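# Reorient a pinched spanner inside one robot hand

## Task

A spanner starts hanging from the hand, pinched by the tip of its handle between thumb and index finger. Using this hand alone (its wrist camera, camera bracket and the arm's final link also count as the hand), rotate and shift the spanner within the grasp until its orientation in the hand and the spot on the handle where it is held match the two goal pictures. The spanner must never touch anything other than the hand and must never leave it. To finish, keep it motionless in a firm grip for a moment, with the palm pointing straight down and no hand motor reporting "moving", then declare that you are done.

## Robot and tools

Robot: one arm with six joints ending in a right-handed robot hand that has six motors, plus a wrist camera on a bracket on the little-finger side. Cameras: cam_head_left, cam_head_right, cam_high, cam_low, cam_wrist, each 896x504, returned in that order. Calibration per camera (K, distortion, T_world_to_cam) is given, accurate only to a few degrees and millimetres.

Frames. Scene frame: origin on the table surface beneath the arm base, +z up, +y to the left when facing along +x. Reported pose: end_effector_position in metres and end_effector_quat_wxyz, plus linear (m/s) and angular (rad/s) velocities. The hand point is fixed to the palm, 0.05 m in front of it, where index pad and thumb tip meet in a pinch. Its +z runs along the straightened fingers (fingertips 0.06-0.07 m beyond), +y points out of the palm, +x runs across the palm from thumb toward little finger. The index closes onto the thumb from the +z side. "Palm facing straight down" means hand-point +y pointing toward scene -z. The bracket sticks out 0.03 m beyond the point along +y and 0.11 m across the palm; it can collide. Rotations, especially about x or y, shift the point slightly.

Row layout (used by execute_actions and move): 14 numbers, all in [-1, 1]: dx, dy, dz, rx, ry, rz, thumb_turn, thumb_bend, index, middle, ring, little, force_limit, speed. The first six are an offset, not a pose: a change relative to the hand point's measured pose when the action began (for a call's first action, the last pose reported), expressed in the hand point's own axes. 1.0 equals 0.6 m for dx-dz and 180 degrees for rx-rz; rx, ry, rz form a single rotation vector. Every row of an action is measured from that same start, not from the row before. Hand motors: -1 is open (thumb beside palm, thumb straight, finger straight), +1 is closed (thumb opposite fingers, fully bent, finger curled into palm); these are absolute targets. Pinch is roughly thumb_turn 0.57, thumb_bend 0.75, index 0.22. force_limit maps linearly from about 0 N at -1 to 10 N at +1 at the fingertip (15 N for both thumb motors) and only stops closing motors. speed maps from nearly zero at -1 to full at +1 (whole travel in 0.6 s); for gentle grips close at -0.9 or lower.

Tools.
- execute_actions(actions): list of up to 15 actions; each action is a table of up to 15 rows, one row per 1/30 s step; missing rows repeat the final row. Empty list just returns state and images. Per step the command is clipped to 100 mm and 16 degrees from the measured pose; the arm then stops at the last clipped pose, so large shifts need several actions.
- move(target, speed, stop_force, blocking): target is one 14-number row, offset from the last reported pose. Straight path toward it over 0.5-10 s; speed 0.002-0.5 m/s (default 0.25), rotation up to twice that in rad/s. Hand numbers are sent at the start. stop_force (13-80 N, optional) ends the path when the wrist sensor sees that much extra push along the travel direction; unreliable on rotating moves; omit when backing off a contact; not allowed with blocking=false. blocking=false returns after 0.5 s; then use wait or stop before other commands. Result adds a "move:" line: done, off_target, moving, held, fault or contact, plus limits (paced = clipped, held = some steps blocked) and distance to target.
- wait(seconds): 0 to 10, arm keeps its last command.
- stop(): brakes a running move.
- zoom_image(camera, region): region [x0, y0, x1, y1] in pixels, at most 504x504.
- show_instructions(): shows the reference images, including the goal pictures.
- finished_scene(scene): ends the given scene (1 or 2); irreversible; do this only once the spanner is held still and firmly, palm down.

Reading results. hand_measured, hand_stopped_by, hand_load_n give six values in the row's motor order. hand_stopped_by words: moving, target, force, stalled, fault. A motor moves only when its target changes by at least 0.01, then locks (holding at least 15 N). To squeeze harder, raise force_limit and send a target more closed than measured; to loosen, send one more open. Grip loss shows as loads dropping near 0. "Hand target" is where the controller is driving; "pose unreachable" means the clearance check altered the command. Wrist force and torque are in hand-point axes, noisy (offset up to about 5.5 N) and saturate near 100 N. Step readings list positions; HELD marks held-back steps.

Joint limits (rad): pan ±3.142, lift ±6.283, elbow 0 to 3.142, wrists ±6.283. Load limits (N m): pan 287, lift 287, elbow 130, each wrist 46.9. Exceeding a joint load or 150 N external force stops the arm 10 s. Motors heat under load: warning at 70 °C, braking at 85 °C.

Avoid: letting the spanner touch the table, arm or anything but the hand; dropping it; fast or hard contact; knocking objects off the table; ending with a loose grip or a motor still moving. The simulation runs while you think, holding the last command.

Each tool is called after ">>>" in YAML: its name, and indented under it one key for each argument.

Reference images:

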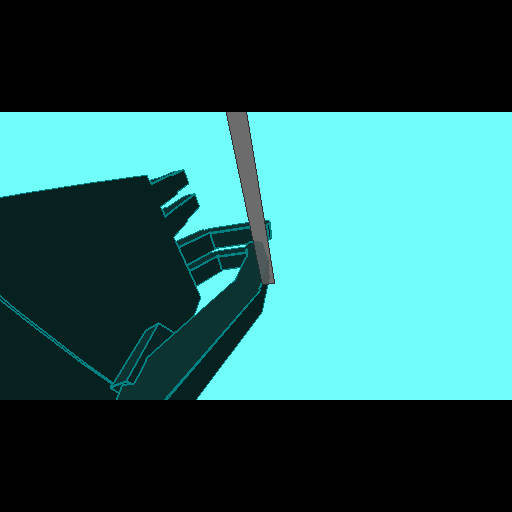

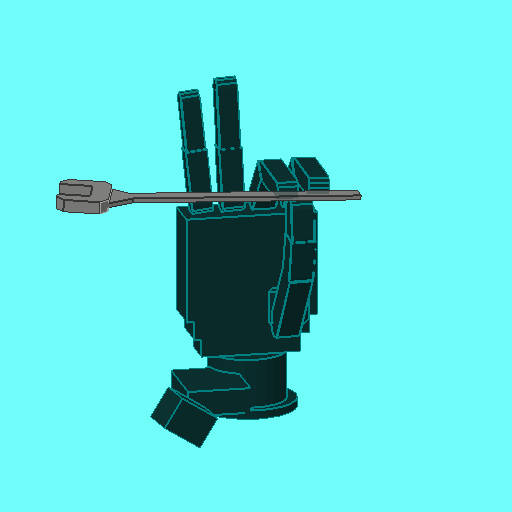

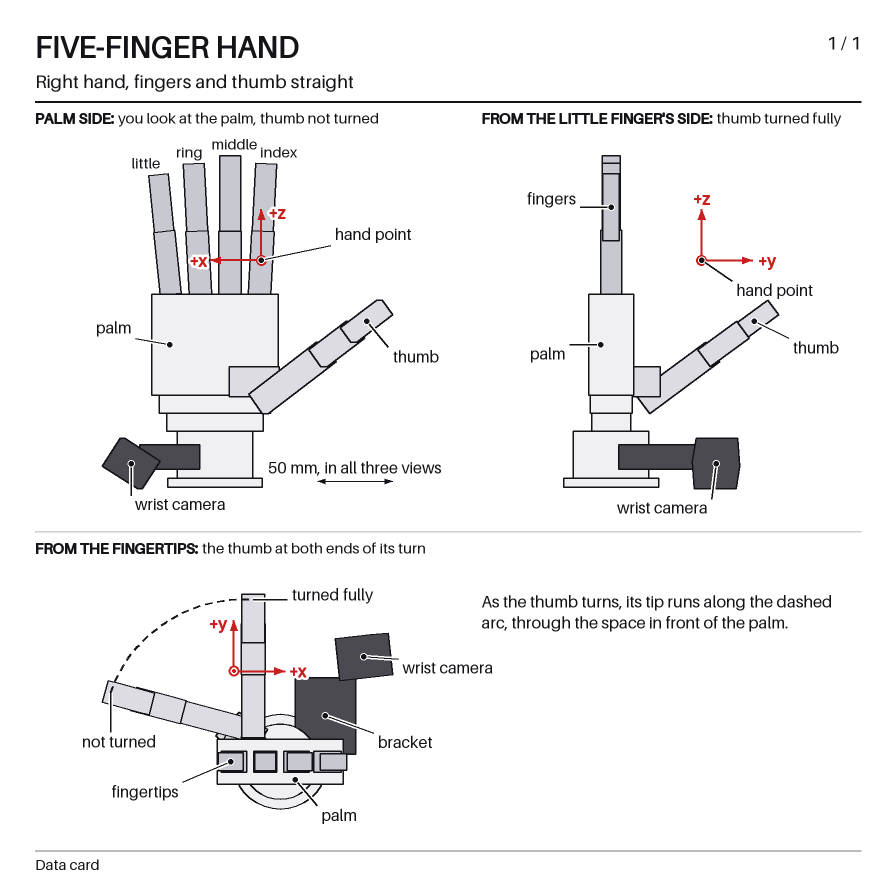

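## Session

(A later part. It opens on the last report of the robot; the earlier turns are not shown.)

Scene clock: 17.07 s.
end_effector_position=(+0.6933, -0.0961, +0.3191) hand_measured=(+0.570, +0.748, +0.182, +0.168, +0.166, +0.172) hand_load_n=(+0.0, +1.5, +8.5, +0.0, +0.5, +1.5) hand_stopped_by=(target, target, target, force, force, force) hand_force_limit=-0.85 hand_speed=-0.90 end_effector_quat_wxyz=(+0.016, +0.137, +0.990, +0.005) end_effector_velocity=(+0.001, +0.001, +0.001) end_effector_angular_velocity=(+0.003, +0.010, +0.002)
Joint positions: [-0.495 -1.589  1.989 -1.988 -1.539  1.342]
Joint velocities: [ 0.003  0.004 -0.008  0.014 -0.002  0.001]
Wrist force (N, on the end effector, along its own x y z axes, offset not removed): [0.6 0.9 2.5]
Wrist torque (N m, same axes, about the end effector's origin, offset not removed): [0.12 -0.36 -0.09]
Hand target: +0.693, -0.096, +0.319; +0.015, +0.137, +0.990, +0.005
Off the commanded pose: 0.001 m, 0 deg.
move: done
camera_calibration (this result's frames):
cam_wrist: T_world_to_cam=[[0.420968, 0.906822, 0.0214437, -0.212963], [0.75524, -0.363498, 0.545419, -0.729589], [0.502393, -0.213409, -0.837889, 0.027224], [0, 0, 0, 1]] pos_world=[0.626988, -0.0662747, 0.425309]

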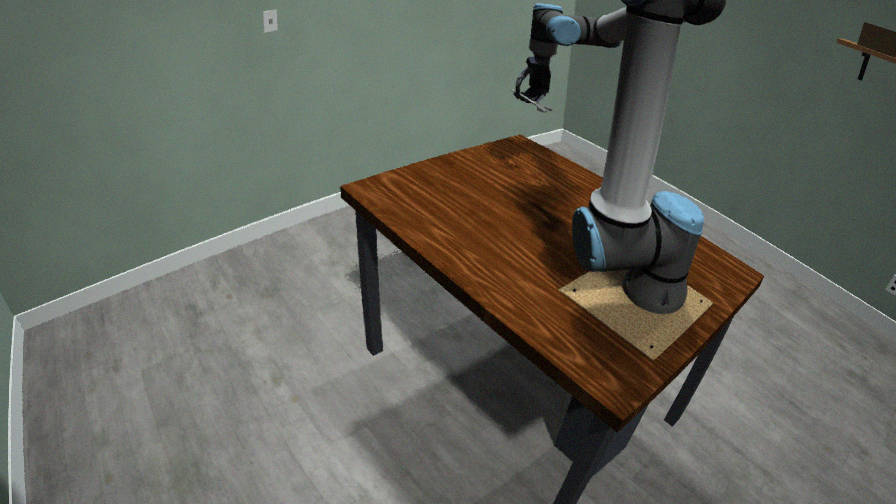

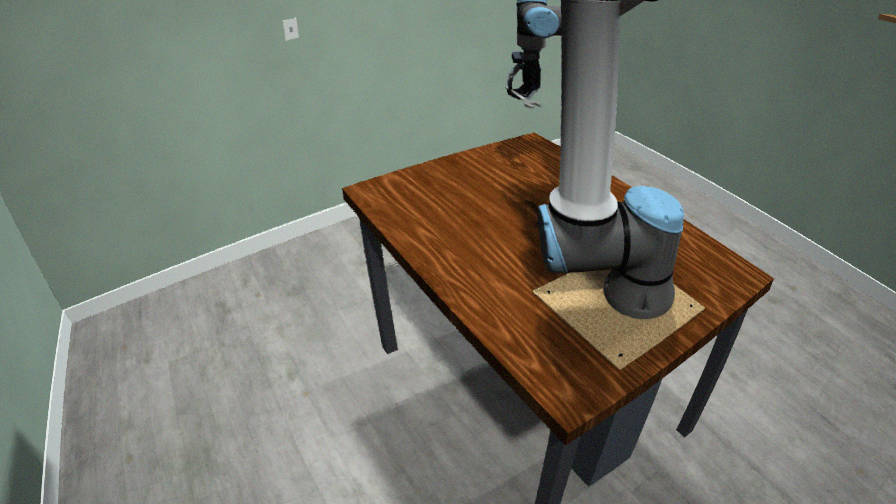

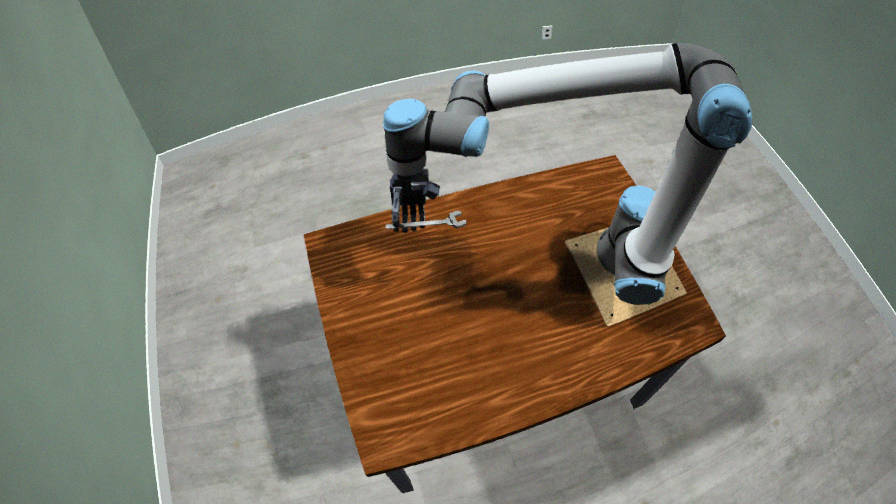

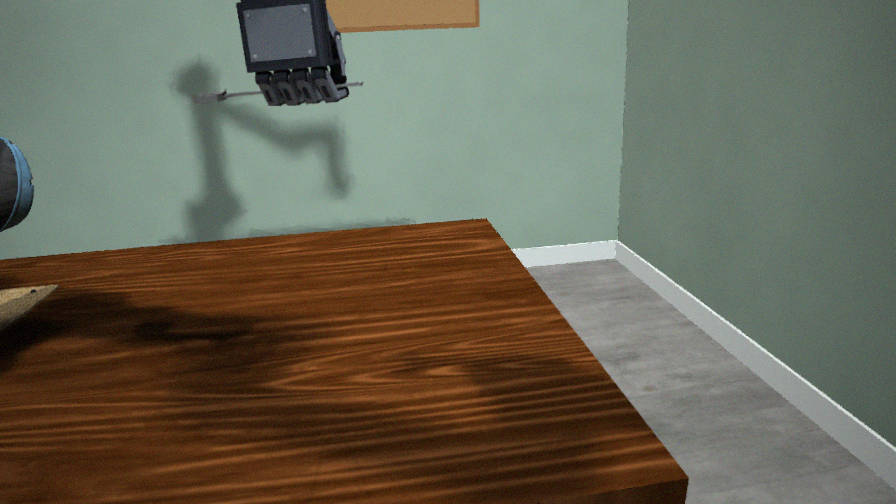

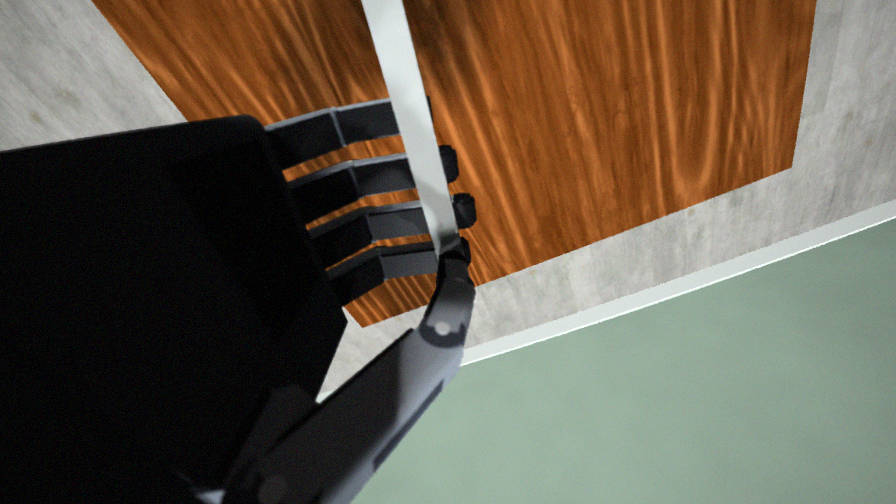

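>>> execute_actions:
  actions:
    - [[0,0,0,0,0,0,0.57,0.75,0.155,0.2,0.2,0.2,0.5,-0.9]]
    - [[0,0,0,0,0,0,0.7,0.75,0.155,0.2,0.2,0.2,0.5,-0.9]]
    - [[0,0,0,0,0,0,0.7,0.75,0.155,0.2,0.2,0.2,0.5,-0.9]]

>>> zoom_image:
  camera: "cam_high"
  region: [375,170,475,250]

Scene clock: 19.10 s.
end_effector_position=(+0.6933, -0.0961, +0.3190) hand_measured=(+0.698, +0.750, +0.154, +0.168, +0.166, +0.172) hand_load_n=(+0.5, +0.5, +0.0, +0.5, +0.5, +1.0) hand_stopped_by=(moving, target, target, force, force, force) hand_force_limit=0.50 hand_speed=-0.90 end_effector_quat_wxyz=(+0.016, +0.137, +0.990, +0.005) end_effector_velocity=(-0.001, +0.000, -0.003) end_effector_angular_velocity=(+0.002, +0.004, +0.001)
Joint positions: [-0.495 -1.589  1.989 -1.988 -1.539  1.342]
Joint velocities: [-0.     0.002  0.002  0.    -0.    -0.001]
Wrist force (N, on the end effector, along its own x y z axes, offset not removed): [1.9 4.7 1.9]
Wrist torque (N m, same axes, about the end effector's origin, offset not removed): [0.72 -0.53 -0.02]
Hand target: +0.693, -0.096, +0.319; +0.016, +0.137, +0.990, +0.005
Off the commanded pose: 0.000 m, 0 deg.
Step readings (end_effector_position; steps 1 to 15: 1st action; 16 to 30: 2nd action; 31 to 45: 3rd action):
0: (+0.6933, -0.0961, +0.3191)
1: (+0.6933, -0.0961, +0.3191)
2: (+0.6933, -0.0961, +0.3191)
4: (+0.6934, -0.0962, +0.3191)
8: (+0.6934, -0.0962, +0.3191)
15: (+0.6933, -0.0961, +0.3190)
16: (+0.6933, -0.0961, +0.3190)
17: (+0.6933, -0.0961, +0.3190)
19: (+0.6933, -0.0961, +0.3190)
23: (+0.6933, -0.0961, +0.3190)
30: (+0.6933, -0.0961, +0.3190)
31: (+0.6933, -0.0961, +0.3190)
32: (+0.6933, -0.0961, +0.3190)
34: (+0.6933, -0.0961, +0.3190)
38: (+0.6933, -0.0961, +0.3190)
45: end_effector_position above
camera_calibration (this result's frames):
cam_wrist: T_world_to_cam=[[0.420967, 0.906823, 0.0214149, -0.212996], [0.755284, -0.363498, 0.545358, -0.729579], [0.502327, -0.213403, -0.83793, 0.0272427], [0, 0, 0, 1]] pos_world=[0.627019, -0.0662369, 0.42527]

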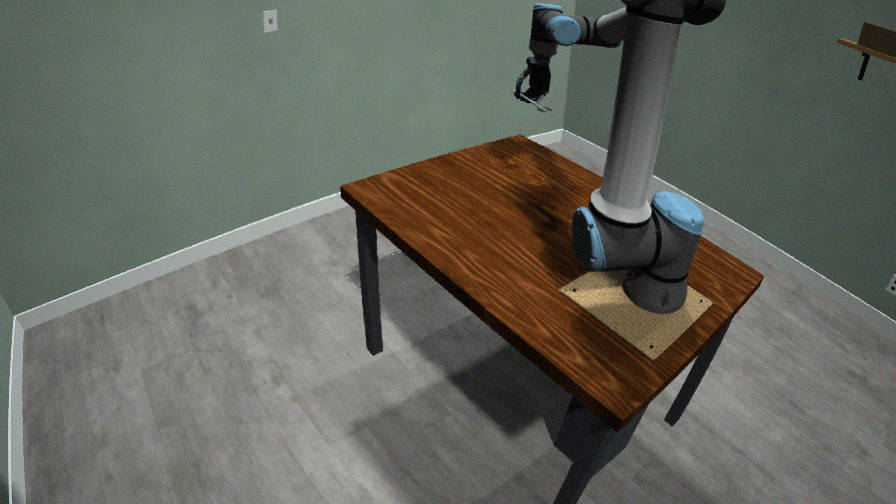

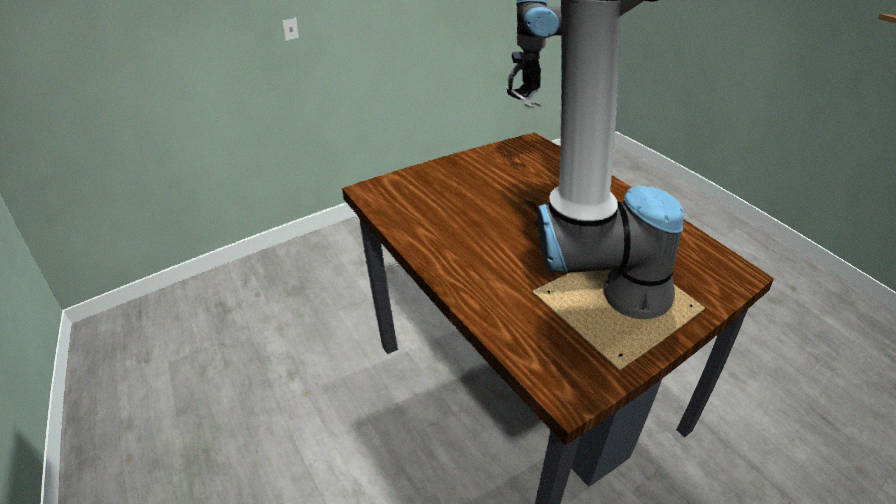

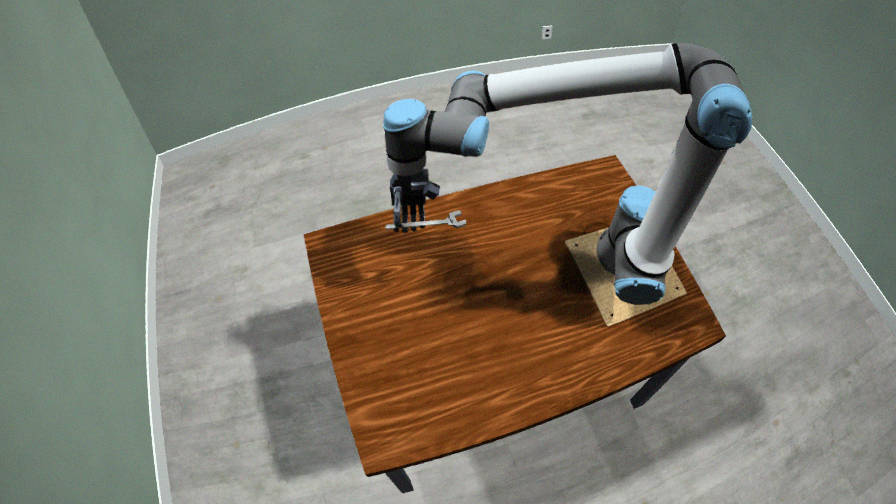

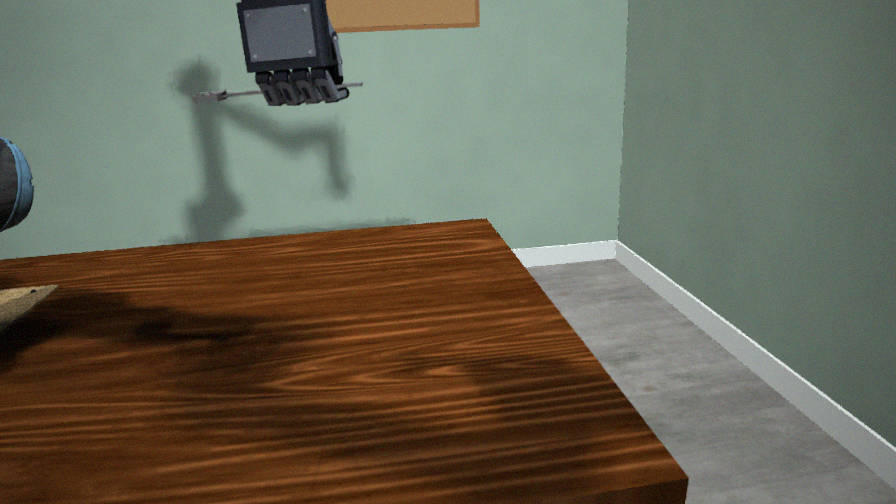

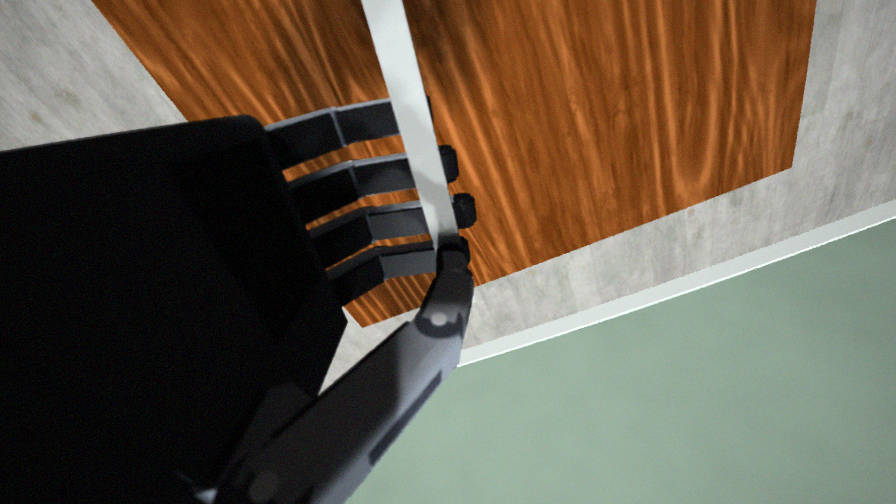

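Region (375, 170, 475, 250) of cam_high's 896x504 image, scaled by 5.040, with more detail than that image has; it fills the top 403 rows of this view, and the rest is white.

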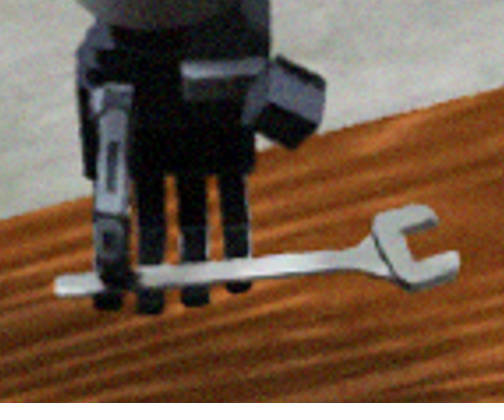

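>>> execute_actions:
  actions:
    - [[0,0,0,0,0,0,0.92,0.75,0.155,0.2,0.2,0.2,0.5,-0.9]]
    - [[0,0,0,0,0,0,0.92,0.75,0.155,0.2,0.2,0.2,0.5,-0.9]]
    - [[0,0,0,0,0,0,0.92,0.75,0.155,0.2,0.2,0.2,0.5,-0.9]]
    - [[0,0,0,0,0,0,0.92,0.75,0.17,0.2,0.2,0.2,0.5,-0.9]]
    - [[0,0,0,0,0,0,0.92,0.75,0.21,0.21,0.2,0.2,1,-0.95]]
    - [[0,0,0,0,0,0,0.92,0.75,0.21,0.21,0.2,0.2,1,-0.95]]

>>> zoom_image:
  camera: "cam_high"
  region: [375,170,475,250]

Scene clock: 22.97 s.
end_effector_position=(+0.6933, -0.0961, +0.3190) hand_measured=(+0.920, +0.748, +0.190, +0.192, +0.166, +0.172) hand_load_n=(+0.5, +1.5, +9.5, +10.5, +0.0, +2.0) hand_stopped_by=(target, target, force, force, force, force) hand_force_limit=1.00 hand_speed=-0.95 end_effector_quat_wxyz=(+0.016, +0.137, +0.990, +0.005) end_effector_velocity=(+0.001, -0.001, +0.000) end_effector_angular_velocity=(-0.000, -0.001, -0.001)
Joint positions: [-0.495 -1.589  1.989 -1.988 -1.539  1.342]
Joint velocities: [-0.001  0.001 -0.001 -0.001  0.     0.   ]
Wrist force (N, on the end effector, along its own x y z axes, offset not removed): [-0.8 2.0 4.0]
Wrist torque (N m, same axes, about the end effector's origin, offset not removed): [0.05 -0.15 -0.05]
Hand target: +0.693, -0.096, +0.319; +0.016, +0.137, +0.990, +0.005
Off the commanded pose: 0.000 m, 0 deg.
Step readings (end_effector_position; steps 1 to 15: 1st action; 16 to 30: 2nd action; 31 to 45: 3rd action; 46 to 60: 4th action; 61 to 75: 5th action; 76 to 90: 6th action):
0: (+0.6933, -0.0961, +0.3190)
1: (+0.6933, -0.0961, +0.3190)
2: (+0.6933, -0.0961, +0.3190)
4: (+0.6933, -0.0961, +0.3190)
8: (+0.6933, -0.0961, +0.3190)
15: (+0.6933, -0.0961, +0.3190)
16: (+0.6933, -0.0961, +0.3190)
17: (+0.6933, -0.0961, +0.3190)
19: (+0.6933, -0.0961, +0.3190)
23: (+0.6933, -0.0961, +0.3190)
30: (+0.6933, -0.0961, +0.3190)
31: (+0.6933, -0.0961, +0.3190)
32: (+0.6933, -0.0961, +0.3190)
34: (+0.6933, -0.0961, +0.3190)
38: (+0.6933, -0.0961, +0.3190)
45: (+0.6933, -0.0961, +0.3190)
46: (+0.6933, -0.0961, +0.3190)
47: (+0.6933, -0.0961, +0.3190)
49: (+0.6933, -0.0961, +0.3190)
53: (+0.6933, -0.0961, +0.3190)
60: (+0.6933, -0.0961, +0.3190)
61: (+0.6933, -0.0961, +0.3190)
62: (+0.6933, -0.0961, +0.3190)
64: (+0.6933, -0.0961, +0.3190)
68: (+0.6933, -0.0961, +0.3190)
75: (+0.6933, -0.0961, +0.3190)
76: (+0.6933, -0.0961, +0.3190)
77: (+0.6933, -0.0961, +0.3190)
79: (+0.6933, -0.0961, +0.3190)
83: (+0.6933, -0.0961, +0.3190)
90: end_effector_position above
camera_calibration (this result's frames):
cam_wrist: T_world_to_cam=[[0.420967, 0.906823, 0.0214148, -0.212996], [0.755284, -0.363498, 0.545358, -0.729579], [0.502327, -0.213403, -0.83793, 0.0272426], [0, 0, 0, 1]] pos_world=[0.627019, -0.0662369, 0.42527]

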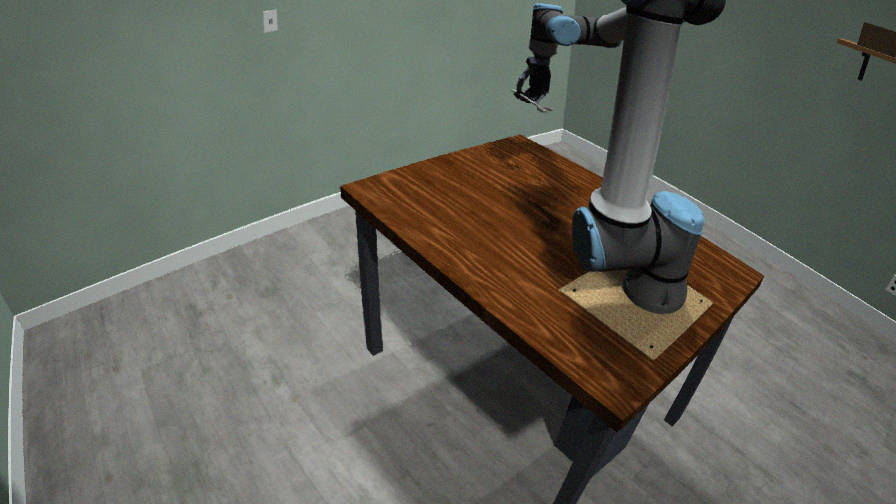

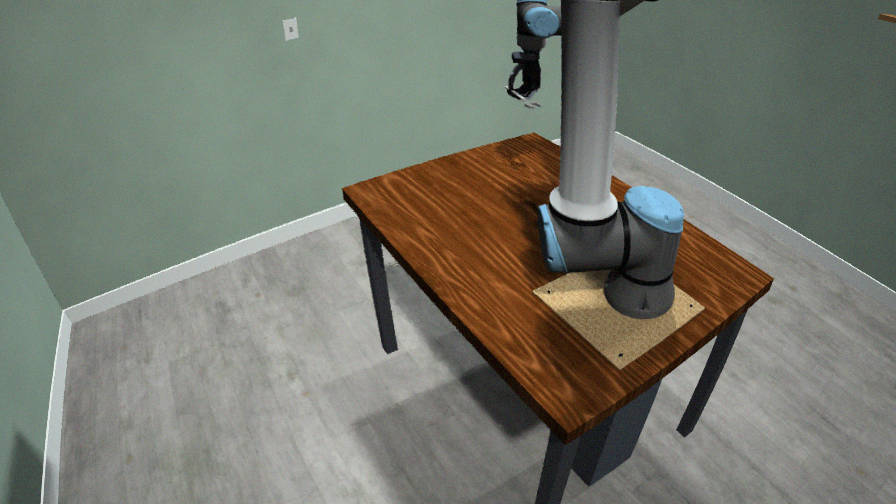

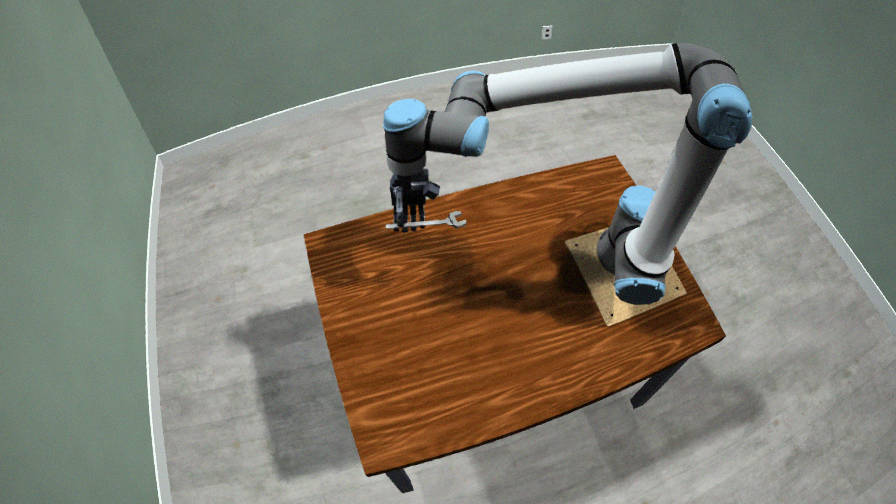

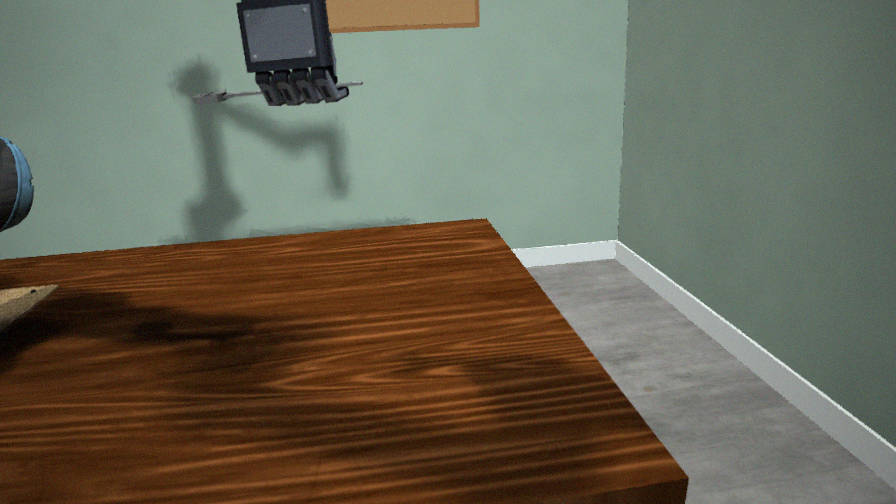

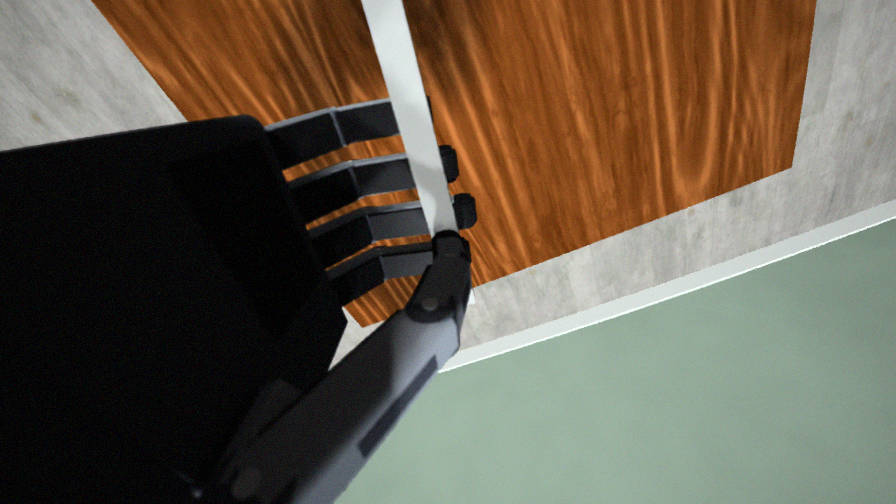

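Region (375, 170, 475, 250) of cam_high's 896x504 image, scaled by 5.040, with more detail than that image has; it fills the top 403 rows of this view, and the rest is white.

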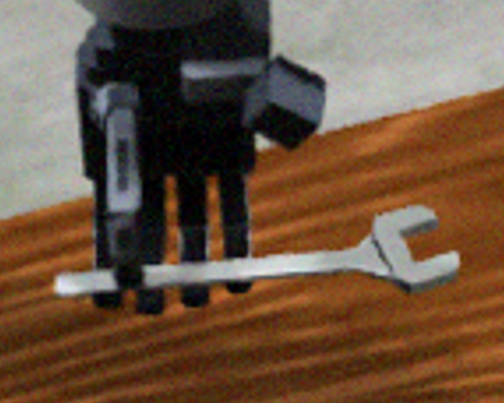

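>>> move:
  target: [0,0,0,0.388,-0.382,-0.388,0.92,0.75,0.21,0.21,0.2,0.2,1,-0.95]
  speed: 0.25

Scene clock: 28.20 s.
end_effector_position=(+0.6933, -0.0959, +0.3193) hand_measured=(+0.920, +0.748, +0.190, +0.192, +0.166, +0.172) hand_load_n=(+0.5, +1.5, +10.0, +10.0, +0.0, +0.5) hand_stopped_by=(target, target, force, force, force, force) hand_force_limit=1.00 hand_speed=-0.95 end_effector_quat_wxyz=(+0.433, -0.420, +0.556, -0.571) end_effector_velocity=(+0.000, +0.001, +0.001) end_effector_angular_velocity=(-0.007, -0.007, +0.009)
Joint positions: [-0.54  -1.285  2.453 -4.332 -1.298  0.02 ]
Joint velocities: [-0.003  0.004 -0.001 -0.012  0.012 -0.002]
Wrist force (N, on the end effector, along its own x y z axes, offset not removed): [0.1 5.5 2.2]
Wrist torque (N m, same axes, about the end effector's origin, offset not removed): [0.65 -0.22 0.25]
Hand target: +0.693, -0.096, +0.319; +0.433, -0.420, +0.556, -0.572
Off the commanded pose: 0.000 m, 0 deg.
move: done
camera_calibration (this result's frames):
cam_wrist: T_world_to_cam=[[0.0669334, 0.147301, -0.986824, 0.281355], [-0.276743, 0.952978, 0.123478, 0.246862], [0.95861, 0.264832, 0.10455, -0.5439], [0, 0, 0, 1]] pos_world=[0.570873, -0.132656, 0.304031]

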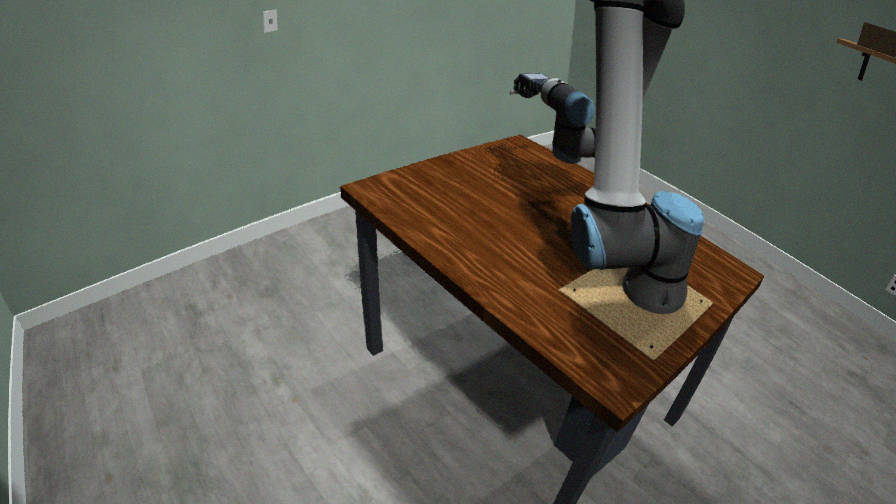

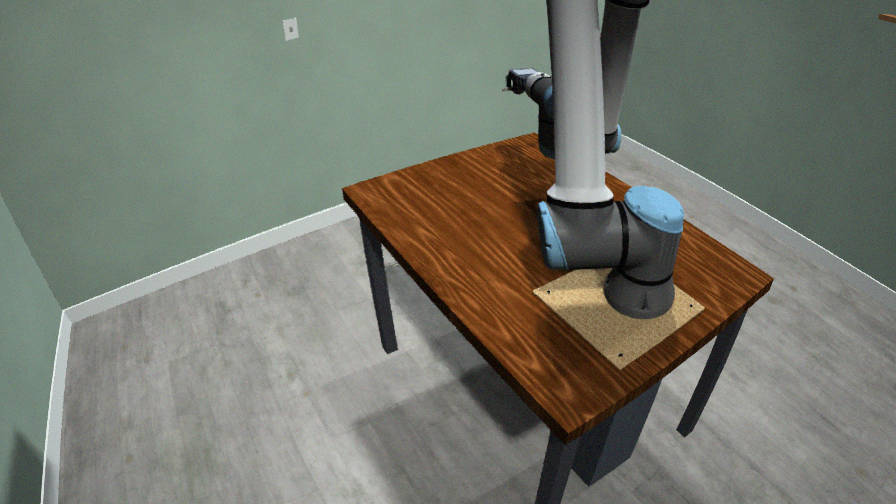

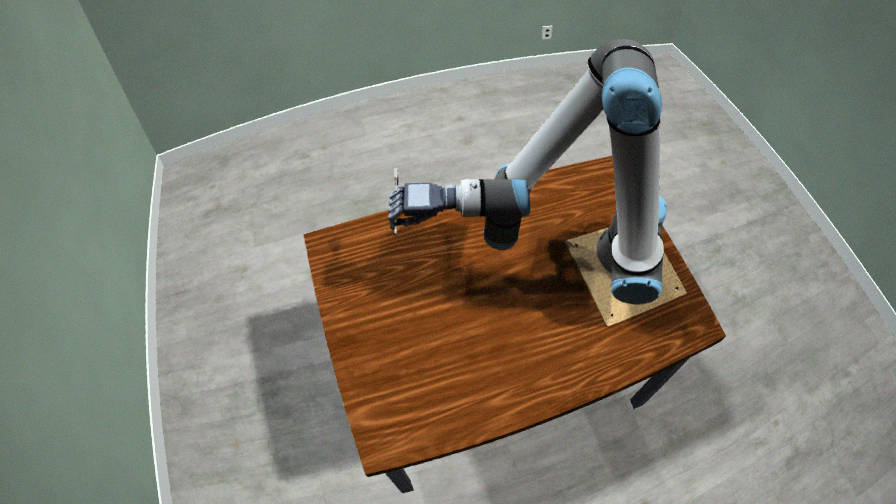

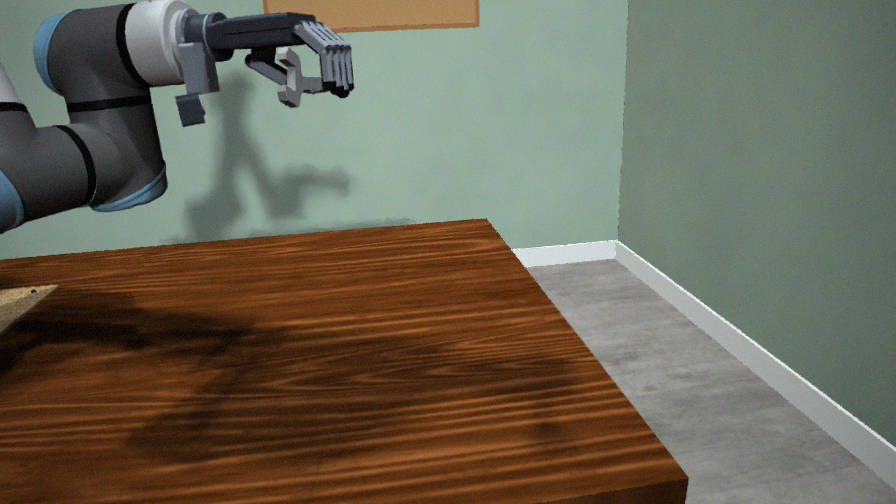

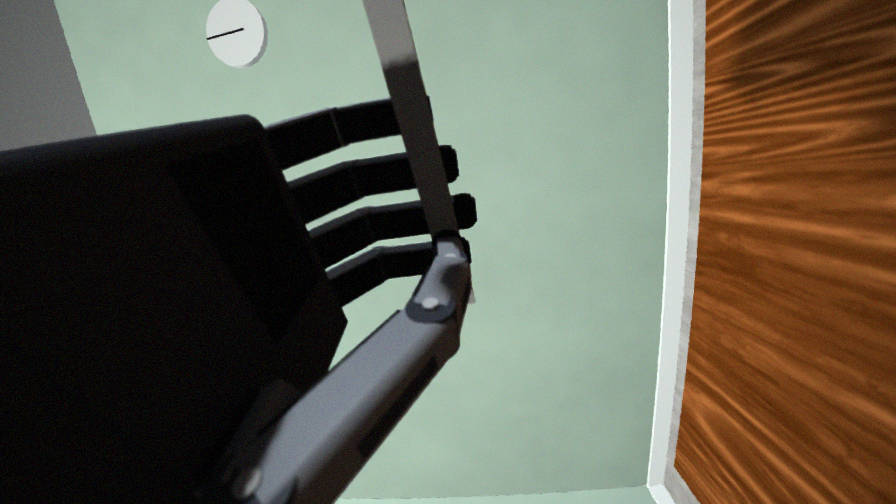

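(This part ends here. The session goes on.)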